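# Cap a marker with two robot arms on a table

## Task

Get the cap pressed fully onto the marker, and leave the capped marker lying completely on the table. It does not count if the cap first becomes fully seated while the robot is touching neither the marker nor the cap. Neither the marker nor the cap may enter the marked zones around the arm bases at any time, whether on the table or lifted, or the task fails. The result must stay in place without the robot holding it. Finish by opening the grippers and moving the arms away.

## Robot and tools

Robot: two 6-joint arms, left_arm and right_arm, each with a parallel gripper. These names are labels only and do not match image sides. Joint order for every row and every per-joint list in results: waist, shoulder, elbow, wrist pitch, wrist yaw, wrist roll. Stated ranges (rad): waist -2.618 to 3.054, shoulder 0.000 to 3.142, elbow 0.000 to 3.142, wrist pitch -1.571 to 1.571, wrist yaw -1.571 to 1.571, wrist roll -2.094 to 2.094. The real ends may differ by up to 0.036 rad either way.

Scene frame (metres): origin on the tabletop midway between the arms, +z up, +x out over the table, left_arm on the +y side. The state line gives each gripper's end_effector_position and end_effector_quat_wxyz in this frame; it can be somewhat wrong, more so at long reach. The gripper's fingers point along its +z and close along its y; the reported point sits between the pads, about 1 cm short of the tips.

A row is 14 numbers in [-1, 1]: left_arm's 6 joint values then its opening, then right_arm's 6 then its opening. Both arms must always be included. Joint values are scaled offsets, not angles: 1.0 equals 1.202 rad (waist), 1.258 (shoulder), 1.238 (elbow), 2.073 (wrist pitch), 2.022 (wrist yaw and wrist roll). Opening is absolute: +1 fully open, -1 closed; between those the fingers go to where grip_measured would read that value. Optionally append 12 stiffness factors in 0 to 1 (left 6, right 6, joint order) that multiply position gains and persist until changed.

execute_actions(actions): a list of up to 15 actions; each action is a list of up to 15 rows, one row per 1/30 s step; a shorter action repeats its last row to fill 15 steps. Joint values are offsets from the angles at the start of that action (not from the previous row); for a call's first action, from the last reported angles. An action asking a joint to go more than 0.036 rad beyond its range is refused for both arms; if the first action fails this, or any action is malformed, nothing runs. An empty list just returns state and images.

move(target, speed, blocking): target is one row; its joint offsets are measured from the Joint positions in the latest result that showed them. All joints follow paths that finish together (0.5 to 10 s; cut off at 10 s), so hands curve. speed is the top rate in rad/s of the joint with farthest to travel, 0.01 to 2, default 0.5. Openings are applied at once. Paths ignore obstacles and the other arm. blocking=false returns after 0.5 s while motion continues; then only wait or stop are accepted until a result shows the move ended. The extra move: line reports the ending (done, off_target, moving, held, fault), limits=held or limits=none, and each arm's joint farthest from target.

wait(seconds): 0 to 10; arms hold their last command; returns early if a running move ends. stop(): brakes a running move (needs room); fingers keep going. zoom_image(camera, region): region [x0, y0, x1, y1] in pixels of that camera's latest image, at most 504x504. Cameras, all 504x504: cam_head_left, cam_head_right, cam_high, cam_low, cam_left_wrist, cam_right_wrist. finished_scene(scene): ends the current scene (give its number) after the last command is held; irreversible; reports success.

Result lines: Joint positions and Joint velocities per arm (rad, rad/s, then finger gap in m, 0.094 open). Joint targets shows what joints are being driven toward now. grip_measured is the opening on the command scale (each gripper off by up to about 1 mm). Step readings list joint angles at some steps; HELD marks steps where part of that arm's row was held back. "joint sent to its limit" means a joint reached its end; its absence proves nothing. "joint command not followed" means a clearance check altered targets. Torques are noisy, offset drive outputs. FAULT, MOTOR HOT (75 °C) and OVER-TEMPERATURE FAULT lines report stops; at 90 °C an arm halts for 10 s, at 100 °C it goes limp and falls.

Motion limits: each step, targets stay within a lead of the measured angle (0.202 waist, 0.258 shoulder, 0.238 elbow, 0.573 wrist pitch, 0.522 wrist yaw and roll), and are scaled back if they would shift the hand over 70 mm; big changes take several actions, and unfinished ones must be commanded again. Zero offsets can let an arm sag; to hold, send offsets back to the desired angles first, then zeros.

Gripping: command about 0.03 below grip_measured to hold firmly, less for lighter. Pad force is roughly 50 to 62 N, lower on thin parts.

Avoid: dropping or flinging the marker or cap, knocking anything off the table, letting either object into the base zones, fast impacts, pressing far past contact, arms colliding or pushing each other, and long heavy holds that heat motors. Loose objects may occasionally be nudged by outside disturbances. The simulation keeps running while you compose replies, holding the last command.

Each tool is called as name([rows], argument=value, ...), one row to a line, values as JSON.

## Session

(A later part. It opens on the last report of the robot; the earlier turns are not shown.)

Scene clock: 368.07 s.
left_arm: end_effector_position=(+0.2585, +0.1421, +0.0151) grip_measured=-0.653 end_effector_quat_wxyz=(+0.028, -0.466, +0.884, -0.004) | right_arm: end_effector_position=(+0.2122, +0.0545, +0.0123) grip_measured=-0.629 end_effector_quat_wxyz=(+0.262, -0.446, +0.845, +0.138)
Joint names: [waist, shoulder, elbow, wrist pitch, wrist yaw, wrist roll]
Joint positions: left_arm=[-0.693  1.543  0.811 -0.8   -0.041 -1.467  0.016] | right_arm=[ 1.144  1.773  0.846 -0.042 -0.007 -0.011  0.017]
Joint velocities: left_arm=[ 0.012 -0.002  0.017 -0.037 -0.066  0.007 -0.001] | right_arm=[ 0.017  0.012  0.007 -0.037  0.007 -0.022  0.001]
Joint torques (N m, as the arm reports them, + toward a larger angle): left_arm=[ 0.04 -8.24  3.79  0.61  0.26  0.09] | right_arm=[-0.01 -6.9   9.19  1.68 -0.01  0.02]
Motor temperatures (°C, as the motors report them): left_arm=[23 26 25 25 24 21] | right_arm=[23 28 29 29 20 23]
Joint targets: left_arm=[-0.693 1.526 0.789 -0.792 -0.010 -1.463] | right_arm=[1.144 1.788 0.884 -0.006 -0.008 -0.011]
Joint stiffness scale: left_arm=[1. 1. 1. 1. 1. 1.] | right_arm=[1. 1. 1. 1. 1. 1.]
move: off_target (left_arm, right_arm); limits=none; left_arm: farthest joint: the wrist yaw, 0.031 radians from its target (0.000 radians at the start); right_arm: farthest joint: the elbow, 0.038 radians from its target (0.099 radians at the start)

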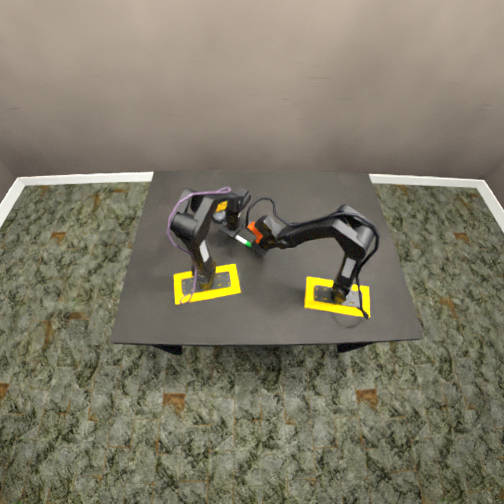

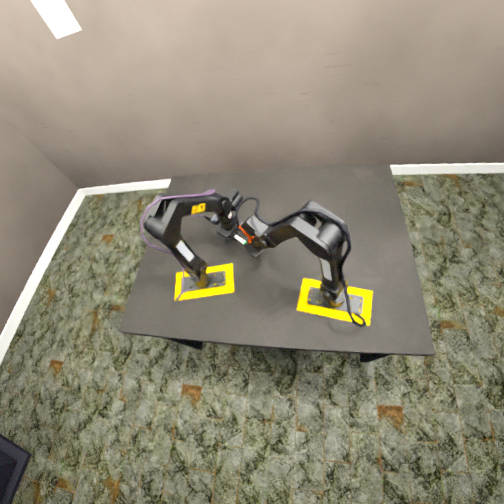

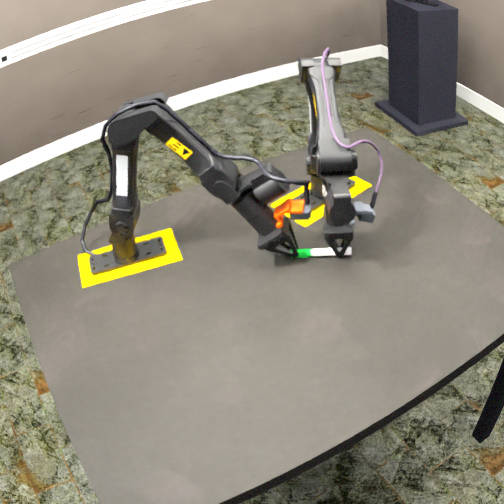

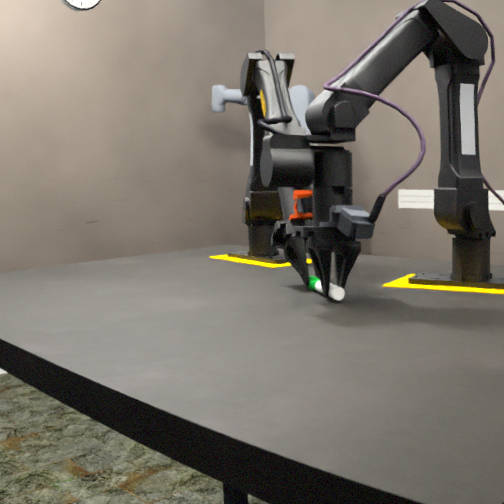

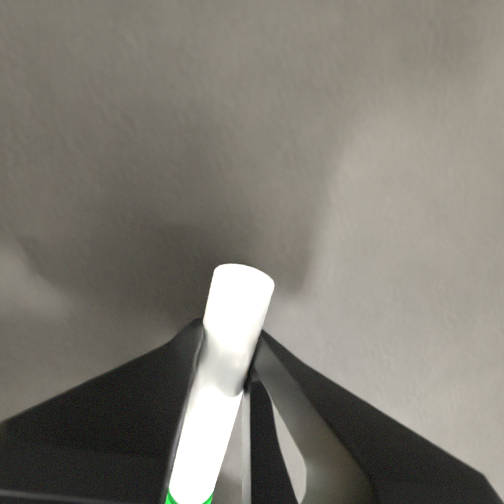

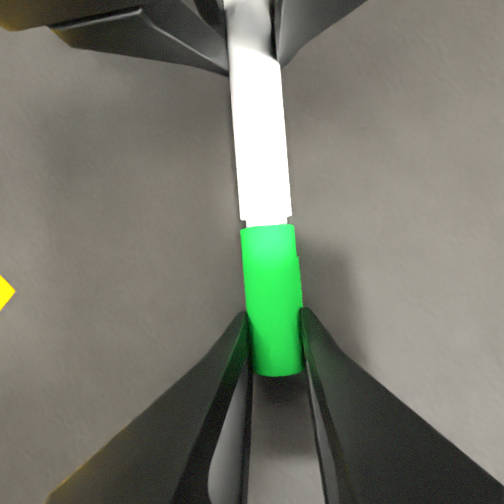

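move(target=[-0.04,-0.014,-0.017,0.004,0.04,-0.02,-0.76, 0,0.035,0.065,0.017,0,0,-0.73], speed=0.08)

Scene clock: 376.97 s.
left_arm: end_effector_position=(+0.2589, +0.1425, +0.0153) grip_measured=-0.653 end_effector_quat_wxyz=(+0.038, -0.470, +0.882, +0.002) | right_arm: end_effector_position=(+0.2137, +0.0559, +0.0120) grip_measured=-0.629 end_effector_quat_wxyz=(+0.252, -0.447, +0.848, +0.132)
Joint names: [waist, shoulder, elbow, wrist pitch, wrist yaw, wrist roll]
Joint positions: left_arm=[-0.709  1.543  0.811 -0.8   -0.066 -1.493  0.016] | right_arm=[ 1.144  1.789  0.882 -0.089 -0.005 -0.011  0.017]
Joint velocities: left_arm=[ 0.012 -0.012 -0.002  0.037  0.037 -0.022  0.001] | right_arm=[ 0.007  0.012  0.017 -0.007 -0.037 -0.051  0.   ]
Joint torques (N m, as the arm reports them, + toward a larger angle): left_arm=[-2.92 -8.26  3.78  0.63  0.94 -0.15] | right_arm=[-0.01 -5.63  9.61  2.11 -0.03  0.02]
Motor temperatures (°C, as the motors report them): left_arm=[23 26 25 25 24 21] | right_arm=[23 28 29 30 20 23]
Joint targets: left_arm=[-0.741 1.526 0.789 -0.792 0.040 -1.508] | right_arm=[1.144 1.818 0.926 -0.006 -0.008 -0.011]
Joint stiffness scale: left_arm=[1. 1. 1. 1. 1. 1.] | right_arm=[1. 1. 1. 1. 1. 1.]
move: off_target (left_arm, right_arm); limits=none; left_arm: farthest joint: the wrist yaw, 0.106 radians from its target (0.081 radians at the start); right_arm: farthest joint: the wrist pitch, 0.082 radians from its target (0.035 radians at the start)

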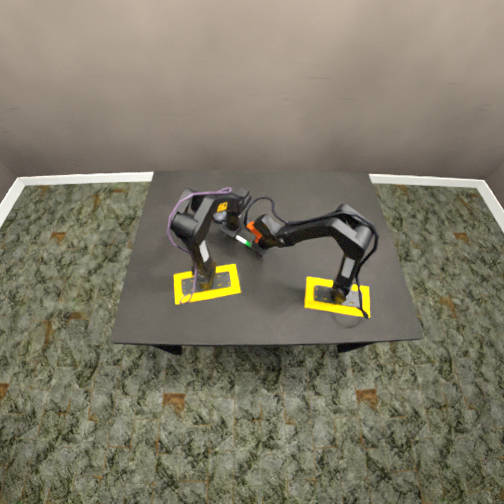

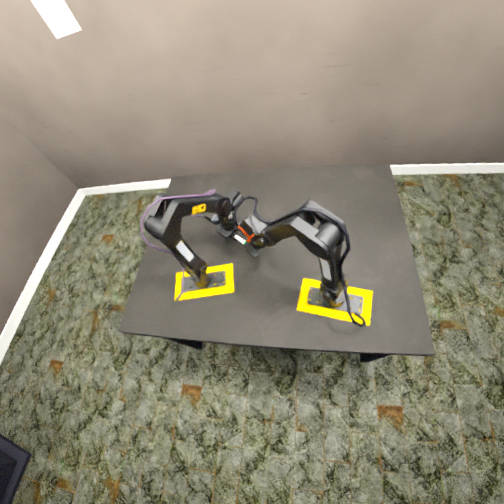

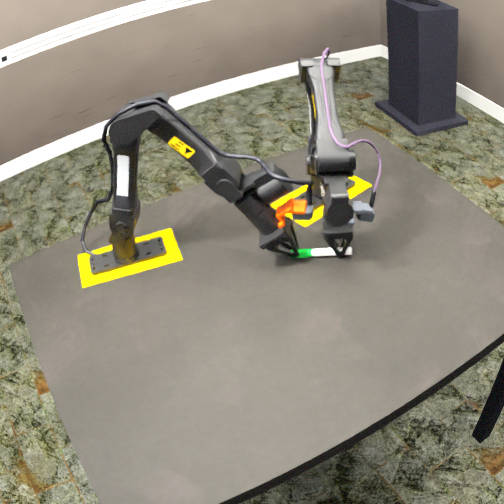

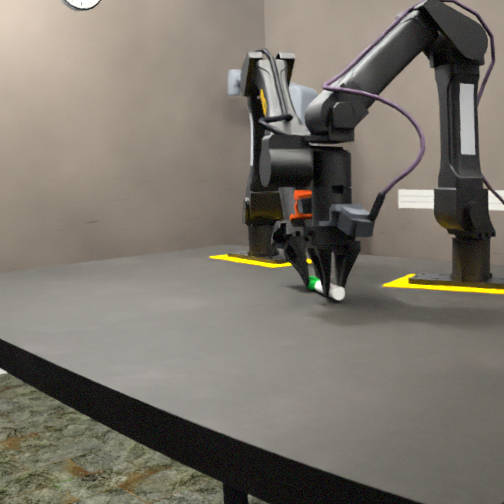

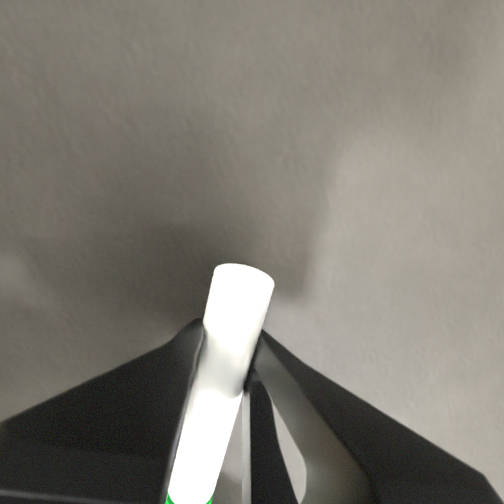

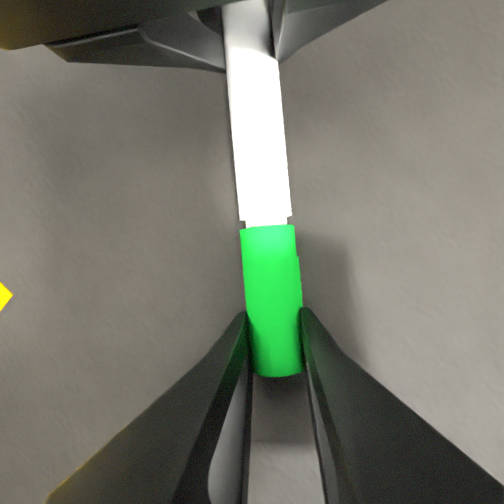

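move(target=[-0.055,-0.014,-0.017,0.004,0.12,0,-0.76, 0,0.045,0.055,0.085,0,0,-0.73], speed=0.1)

Scene clock: 388.43 s.
left_arm: end_effector_position=(+0.2581, +0.1396, +0.0153) grip_measured=-0.653 end_effector_quat_wxyz=(+0.037, -0.466, +0.884, -0.000) | right_arm: end_effector_position=(+0.2154, +0.0578, +0.0121) grip_measured=-0.629 end_effector_quat_wxyz=(+0.252, -0.447, +0.848, +0.131)
Joint names: [waist, shoulder, elbow, wrist pitch, wrist yaw, wrist roll]
Joint positions: left_arm=[-0.719  1.543  0.811 -0.798 -0.062 -1.492  0.016] | right_arm=[ 1.144  1.797  0.893 -0.092 -0.004 -0.011  0.017]
Joint velocities: left_arm=[-0.002  0.007 -0.017  0.051  0.037  0.007 -0.001] | right_arm=[-0.002 -0.012 -0.002  0.066  0.007  0.022  0.   ]
Joint torques (N m, as the arm reports them, + toward a larger angle): left_arm=[-5.08 -8.18  3.79  0.6   2.2   0.01] | right_arm=[ 0.   -3.82 10.61  3.08 -0.02  0.02]
Motor temperatures (°C, as the motors report them): left_arm=[23 26 25 25 25 21] | right_arm=[23 27 30 33 20 23]
Joint targets: left_arm=[-0.775 1.526 0.789 -0.792 0.177 -1.493] | right_arm=[1.144 1.845 0.950 0.087 -0.005 -0.011]
Joint stiffness scale: left_arm=[1. 1. 1. 1. 1. 1.] | right_arm=[1. 1. 1. 1. 1. 1.]
move: off_target (left_arm, right_arm); limits=none; left_arm: farthest joint: the wrist yaw, 0.239 radians from its target (0.242 radians at the start); right_arm: farthest joint: the wrist pitch, 0.179 radians from its target (0.176 radians at the start)

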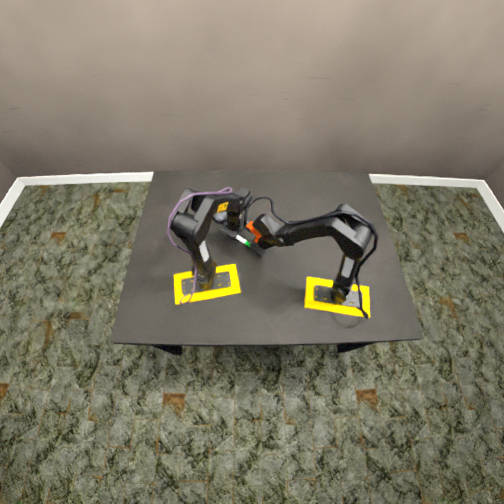

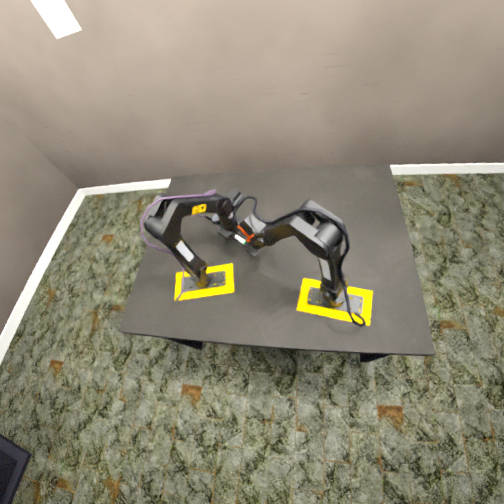

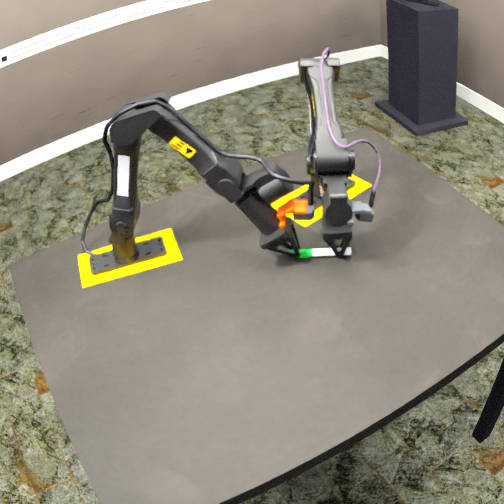

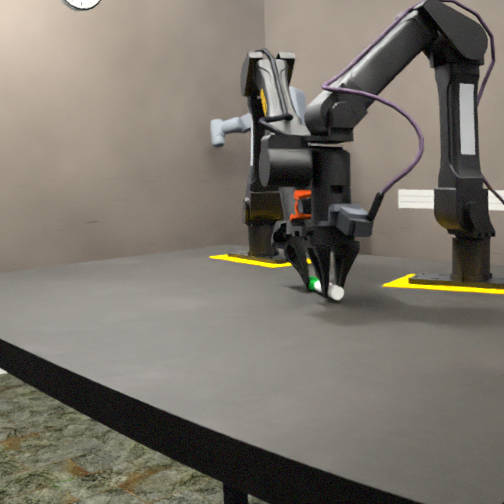

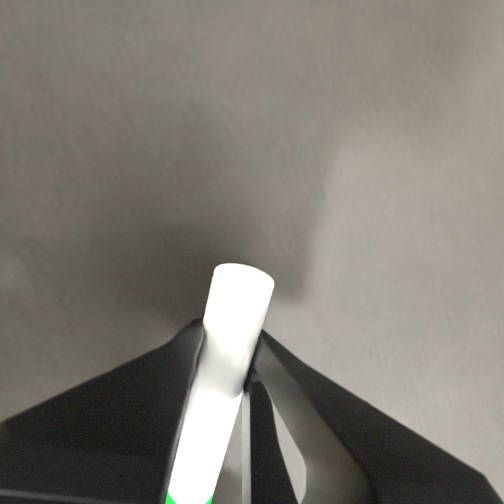

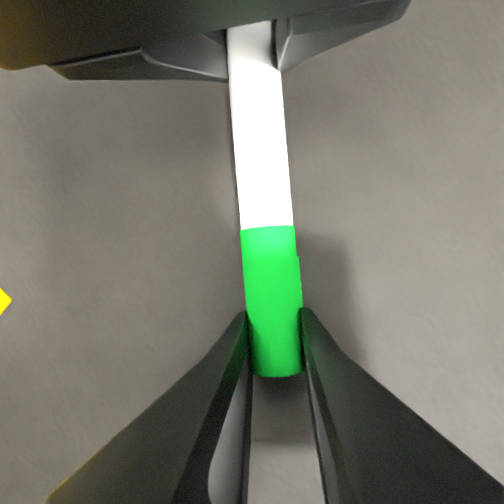

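move(target=[0,-0.014,-0.017,0,0.01,0,-0.76, 0,-0.015,0.02,0.01,0,0,-0.73], speed=0.1)

execute_actions([
  [[0,0,0,0,0,0,-0.3,0,0,0,0,0,0,-0.3]],
  [[0,0,0,0,0,0,0.2,0,0,0,0,0,0,0.2]],
])

zoom_image(camera="cam_right_wrist", region=[180,150,360,330])

Scene clock: 394.33 s.
left_arm: end_effector_position=(+0.2593, +0.1419, +0.0154) grip_measured=-0.653 end_effector_quat_wxyz=(+0.042, -0.467, +0.883, +0.003) | right_arm: end_effector_position=(+0.2148, +0.0571, +0.0117) grip_measured=-0.629 end_effector_quat_wxyz=(+0.250, -0.447, +0.849, +0.130)
Joint names: [waist, shoulder, elbow, wrist pitch, wrist yaw, wrist roll]
Joint positions: left_arm=[-0.717  1.543  0.811 -0.798 -0.074 -1.492  0.016] | right_arm=[ 1.144  1.796  0.893 -0.096 -0.004 -0.011  0.017]
Joint velocities: left_arm=[ 0.002  0.007 -0.007  0.007  0.037  0.007  0.   ] | right_arm=[-0.007  0.002 -0.002 -0.022  0.051  0.066 -0.   ]
Joint torques (N m, as the arm reports them, + toward a larger angle): left_arm=[-0.1  -8.29  3.83  0.56  0.26  0.04] | right_arm=[  0.   -10.39   8.25   1.54   0.     0.02]
Motor temperatures (°C, as the motors report them): left_arm=[24 26 25 25 27 21] | right_arm=[23 27 30 36 20 23]
Joint targets: left_arm=[-0.718 1.526 0.789 -0.798 -0.042 -1.492] | right_arm=[1.144 1.778 0.918 -0.071 -0.004 -0.011]
Joint stiffness scale: left_arm=[1. 1. 1. 1. 1. 1.] | right_arm=[1. 1. 1. 1. 1. 1.]
move: off_target (left_arm, right_arm); limits=none; left_arm: farthest joint: the wrist yaw, 0.032 radians from its target (0.021 radians at the start); right_arm: farthest joint: the elbow, 0.025 radians from its target (0.024 radians at the start)

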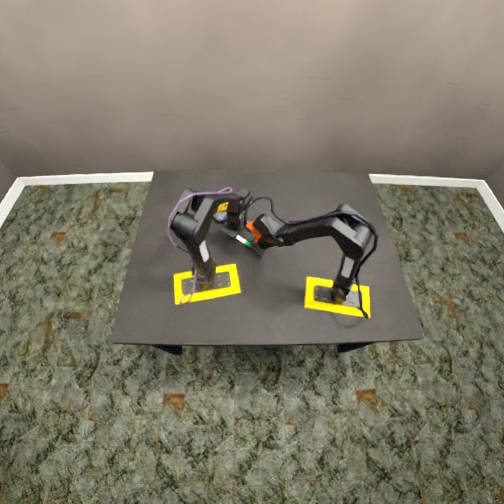

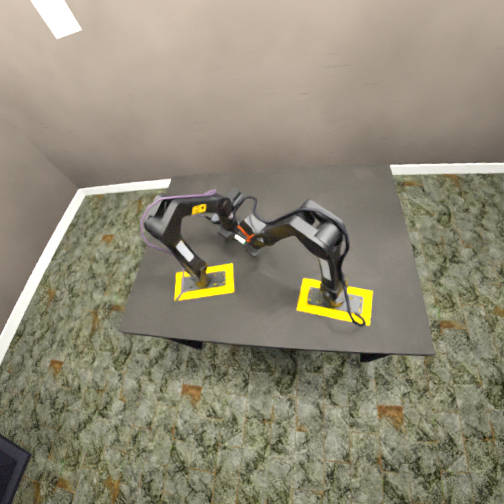

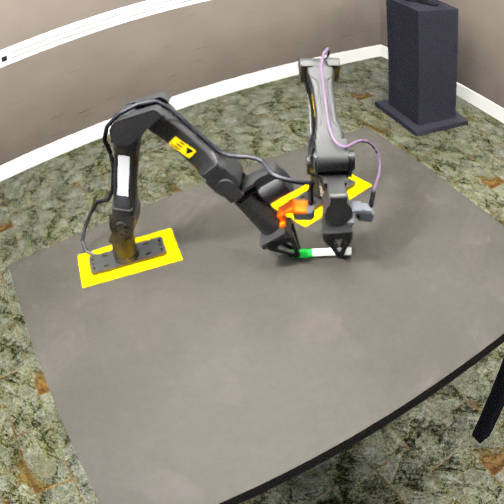

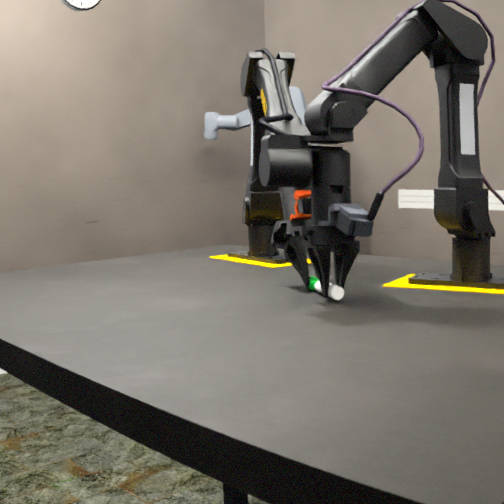

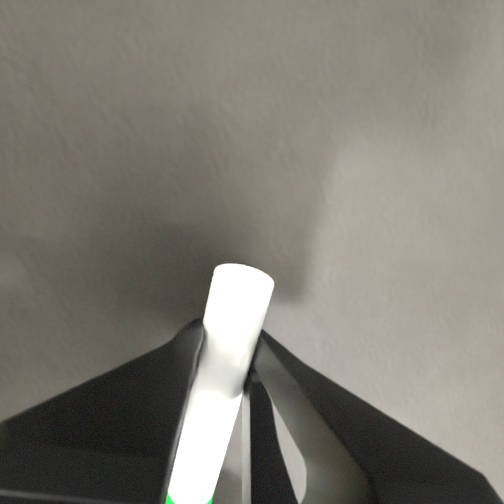

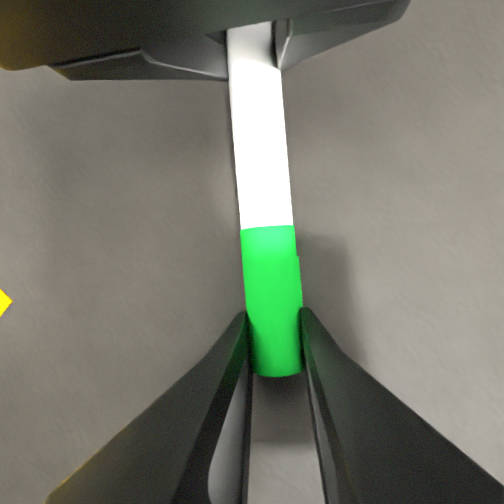

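Scene clock: 395.33 s.
left_arm: end_effector_position=(+0.2594, +0.1419, +0.0154) grip_measured=+0.199 end_effector_quat_wxyz=(+0.042, -0.467, +0.883, +0.003) | right_arm: end_effector_position=(+0.2146, +0.0567, +0.0114) grip_measured=+0.198 end_effector_quat_wxyz=(+0.249, -0.447, +0.849, +0.130)
Joint names: [waist, shoulder, elbow, wrist pitch, wrist yaw, wrist roll]
Joint positions: left_arm=[-0.717  1.543  0.811 -0.798 -0.074 -1.492  0.056] | right_arm=[ 1.144  1.796  0.893 -0.098 -0.004 -0.011  0.056]
Joint velocities: left_arm=[-0.002  0.002 -0.012  0.037  0.095 -0.022 -0.   ] | right_arm=[-0.022  0.002 -0.007  0.007  0.007  0.007  0.   ]
Joint torques (N m, as the arm reports them, + toward a larger angle): left_arm=[ 0.03 -6.55  5.3   0.55 -0.04  0.01] | right_arm=[ 0.01 -8.59  6.42  1.29  0.    0.02]
Motor temperatures (°C, as the motors report them): left_arm=[24 26 25 25 26 21] | right_arm=[23 27 30 36 20 23]
Joint targets: left_arm=[-0.717 1.543 0.811 -0.798 -0.074 -1.492] | right_arm=[1.144 1.796 0.893 -0.098 -0.004 -0.011]
Joint stiffness scale: left_arm=[1. 1. 1. 1. 1. 1.] | right_arm=[1. 1. 1. 1. 1. 1.]
Step readings (joint positions; steps 1 to 15: 1st action; 16 to 30: 2nd action):
0: left_arm=[-0.717 1.543 0.811 -0.798 -0.074 -1.492] | right_arm=[1.144 1.796 0.893 -0.096 -0.004 -0.011]
1: left_arm=[-0.717 1.543 0.811 -0.798 -0.074 -1.492] | right_arm=[1.144 1.796 0.893 -0.096 -0.004 -0.011]
2: left_arm=[-0.717 1.543 0.811 -0.798 -0.074 -1.492] | right_arm=[1.144 1.796 0.893 -0.096 -0.004 -0.011]
4: left_arm=[-0.717 1.543 0.811 -0.798 -0.074 -1.492] | right_arm=[1.144 1.796 0.893 -0.098 -0.004 -0.011]
8: left_arm=[-0.717 1.543 0.811 -0.798 -0.074 -1.492] | right_arm=[1.144 1.796 0.893 -0.098 -0.004 -0.011]
15: left_arm=[-0.717 1.543 0.811 -0.798 -0.074 -1.492] | right_arm=[1.144 1.796 0.893 -0.098 -0.004 -0.011]
16: left_arm=[-0.717 1.543 0.811 -0.798 -0.074 -1.492] | right_arm=[1.144 1.796 0.893 -0.098 -0.004 -0.011]
17: left_arm=[-0.717 1.543 0.811 -0.798 -0.074 -1.492] | right_arm=[1.144 1.796 0.893 -0.098 -0.004 -0.011]
19: left_arm=[-0.717 1.543 0.811 -0.798 -0.074 -1.492] | right_arm=[1.144 1.796 0.893 -0.098 -0.004 -0.011]
23: left_arm=[-0.717 1.543 0.811 -0.798 -0.074 -1.492] | right_arm=[1.144 1.796 0.893 -0.098 -0.004 -0.011]
30: Joint positions above

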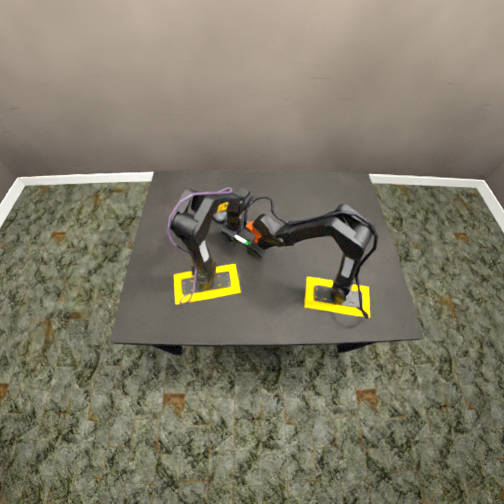

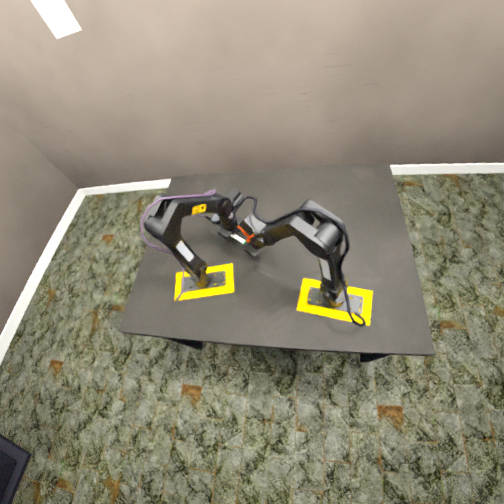

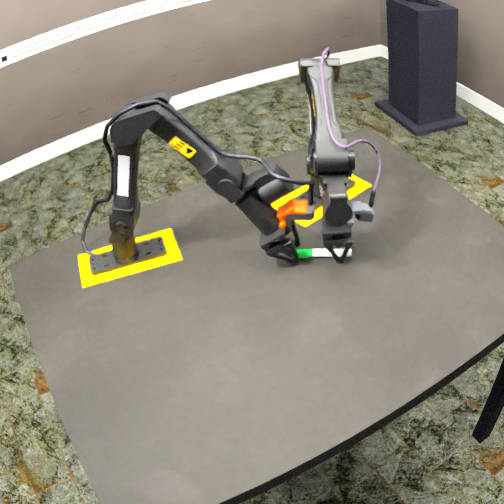

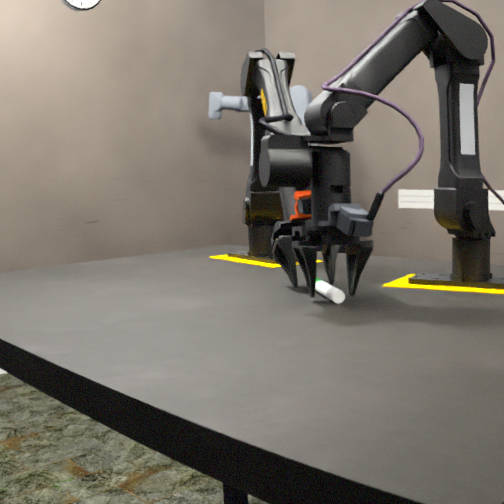

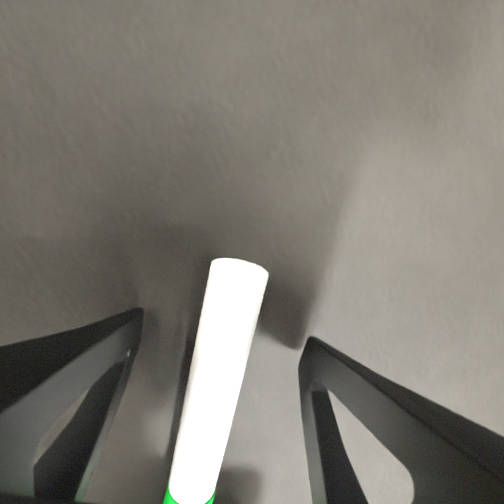

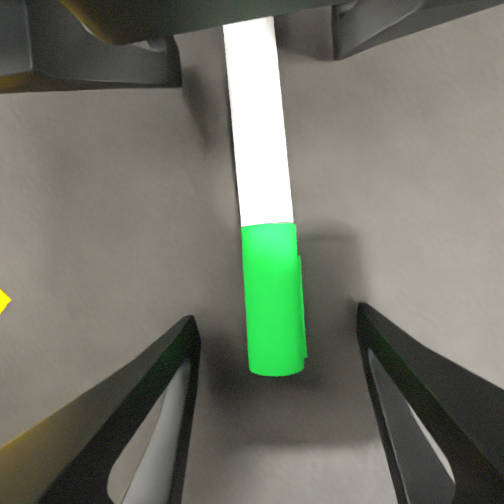

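Region (180, 150, 360, 330) of cam_right_wrist's 504x504 image, scaled by 2.800, with more detail than that image has.

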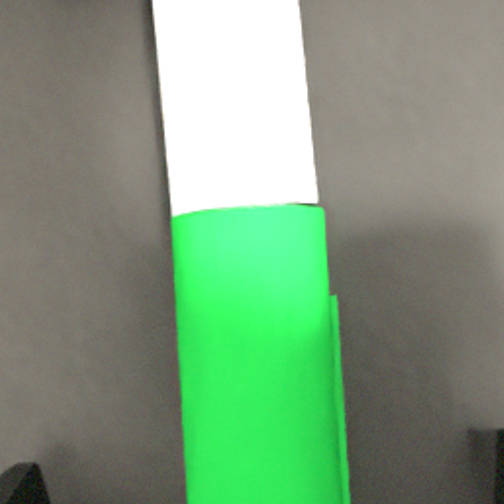

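Seated. Retreat: right back and up, left up.

move(target=[0.1,-0.08,0.15,-0.1,0.03,0,1, 0,-0.25,0,-0.05,0,0,1], speed=0.6)

finished_scene(scene=1)

Scene clock: 400.47 s.
left_arm: end_effector_position=(+0.2826, +0.1512, +0.0741) grip_measured=+1.000 end_effector_quat_wxyz=(+0.041, -0.515, +0.855, -0.040) | right_arm: end_effector_position=(+0.2127, +0.0541, +0.1105) grip_measured=+1.000 end_effector_quat_wxyz=(+0.329, -0.433, +0.822, +0.171)
Joint names: [waist, shoulder, elbow, wrist pitch, wrist yaw, wrist roll]
Joint positions: left_arm=[-0.604  1.455  0.975 -0.978 -0.02  -1.492  0.094] | right_arm=[ 1.144  1.504  0.893 -0.2   -0.004 -0.011  0.094]
Joint velocities: left_arm=[-0.002 -0.002 -0.007 -0.007 -0.037  0.051  0.   ] | right_arm=[-0.007 -0.037 -0.022 -0.022  0.007  0.051  0.   ]
Joint torques (N m, as the arm reports them, + toward a larger angle): left_arm=[ 0.78 -7.45  7.35  0.47  0.03  0.02] | right_arm=[-0.01 -8.8   7.34  1.51  0.    0.02]
Motor temperatures (°C, as the motors report them): left_arm=[24 26 25 25 26 21] | right_arm=[23 28 30 35 20 23]
Joint targets: left_arm=[-0.596 1.443 0.996 -1.005 -0.014 -1.492] | right_arm=[1.144 1.482 0.893 -0.201 -0.004 -0.011]
Joint stiffness scale: left_arm=[1. 1. 1. 1. 1. 1.] | right_arm=[1. 1. 1. 1. 1. 1.]
move: off_target (left_arm, right_arm); limits=none; left_arm: farthest joint: the wrist pitch, 0.028 radians from its target (0.208 radians at the start); right_arm: farthest joint: the shoulder, 0.022 radians from its target (0.315 radians at the start)

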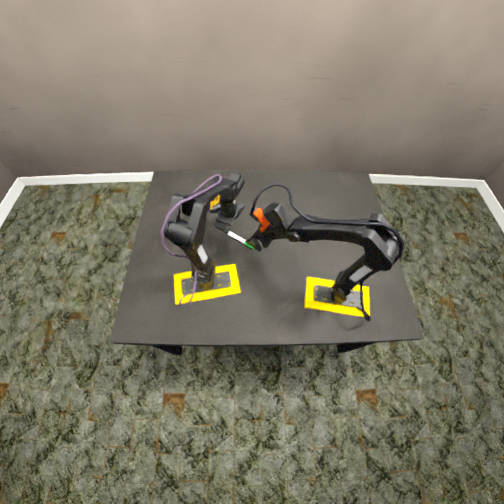

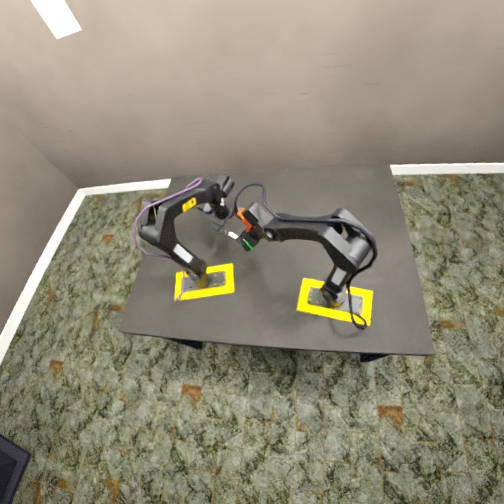

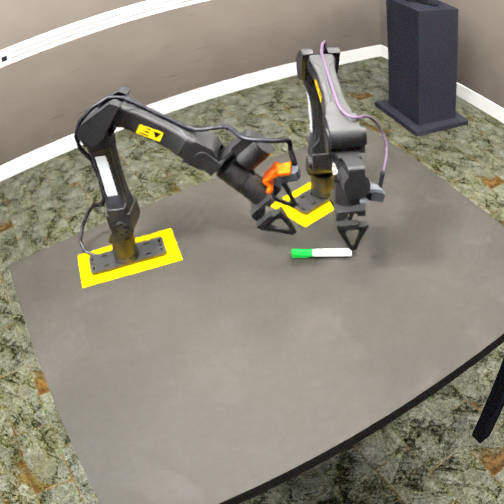

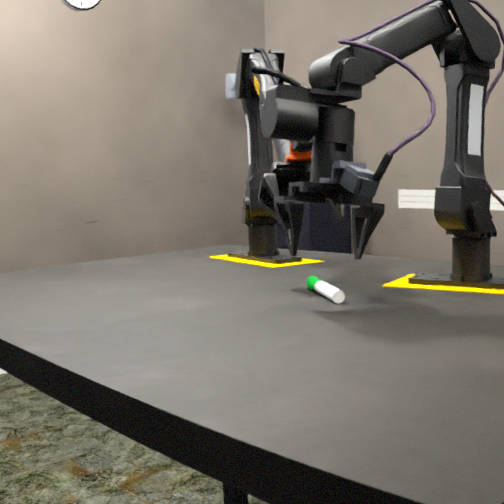

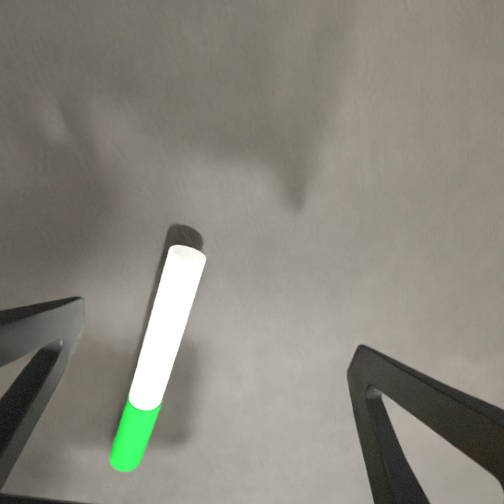

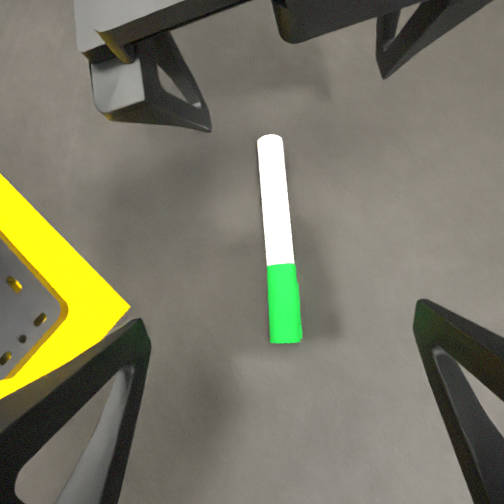

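The scene is finished: the task was done.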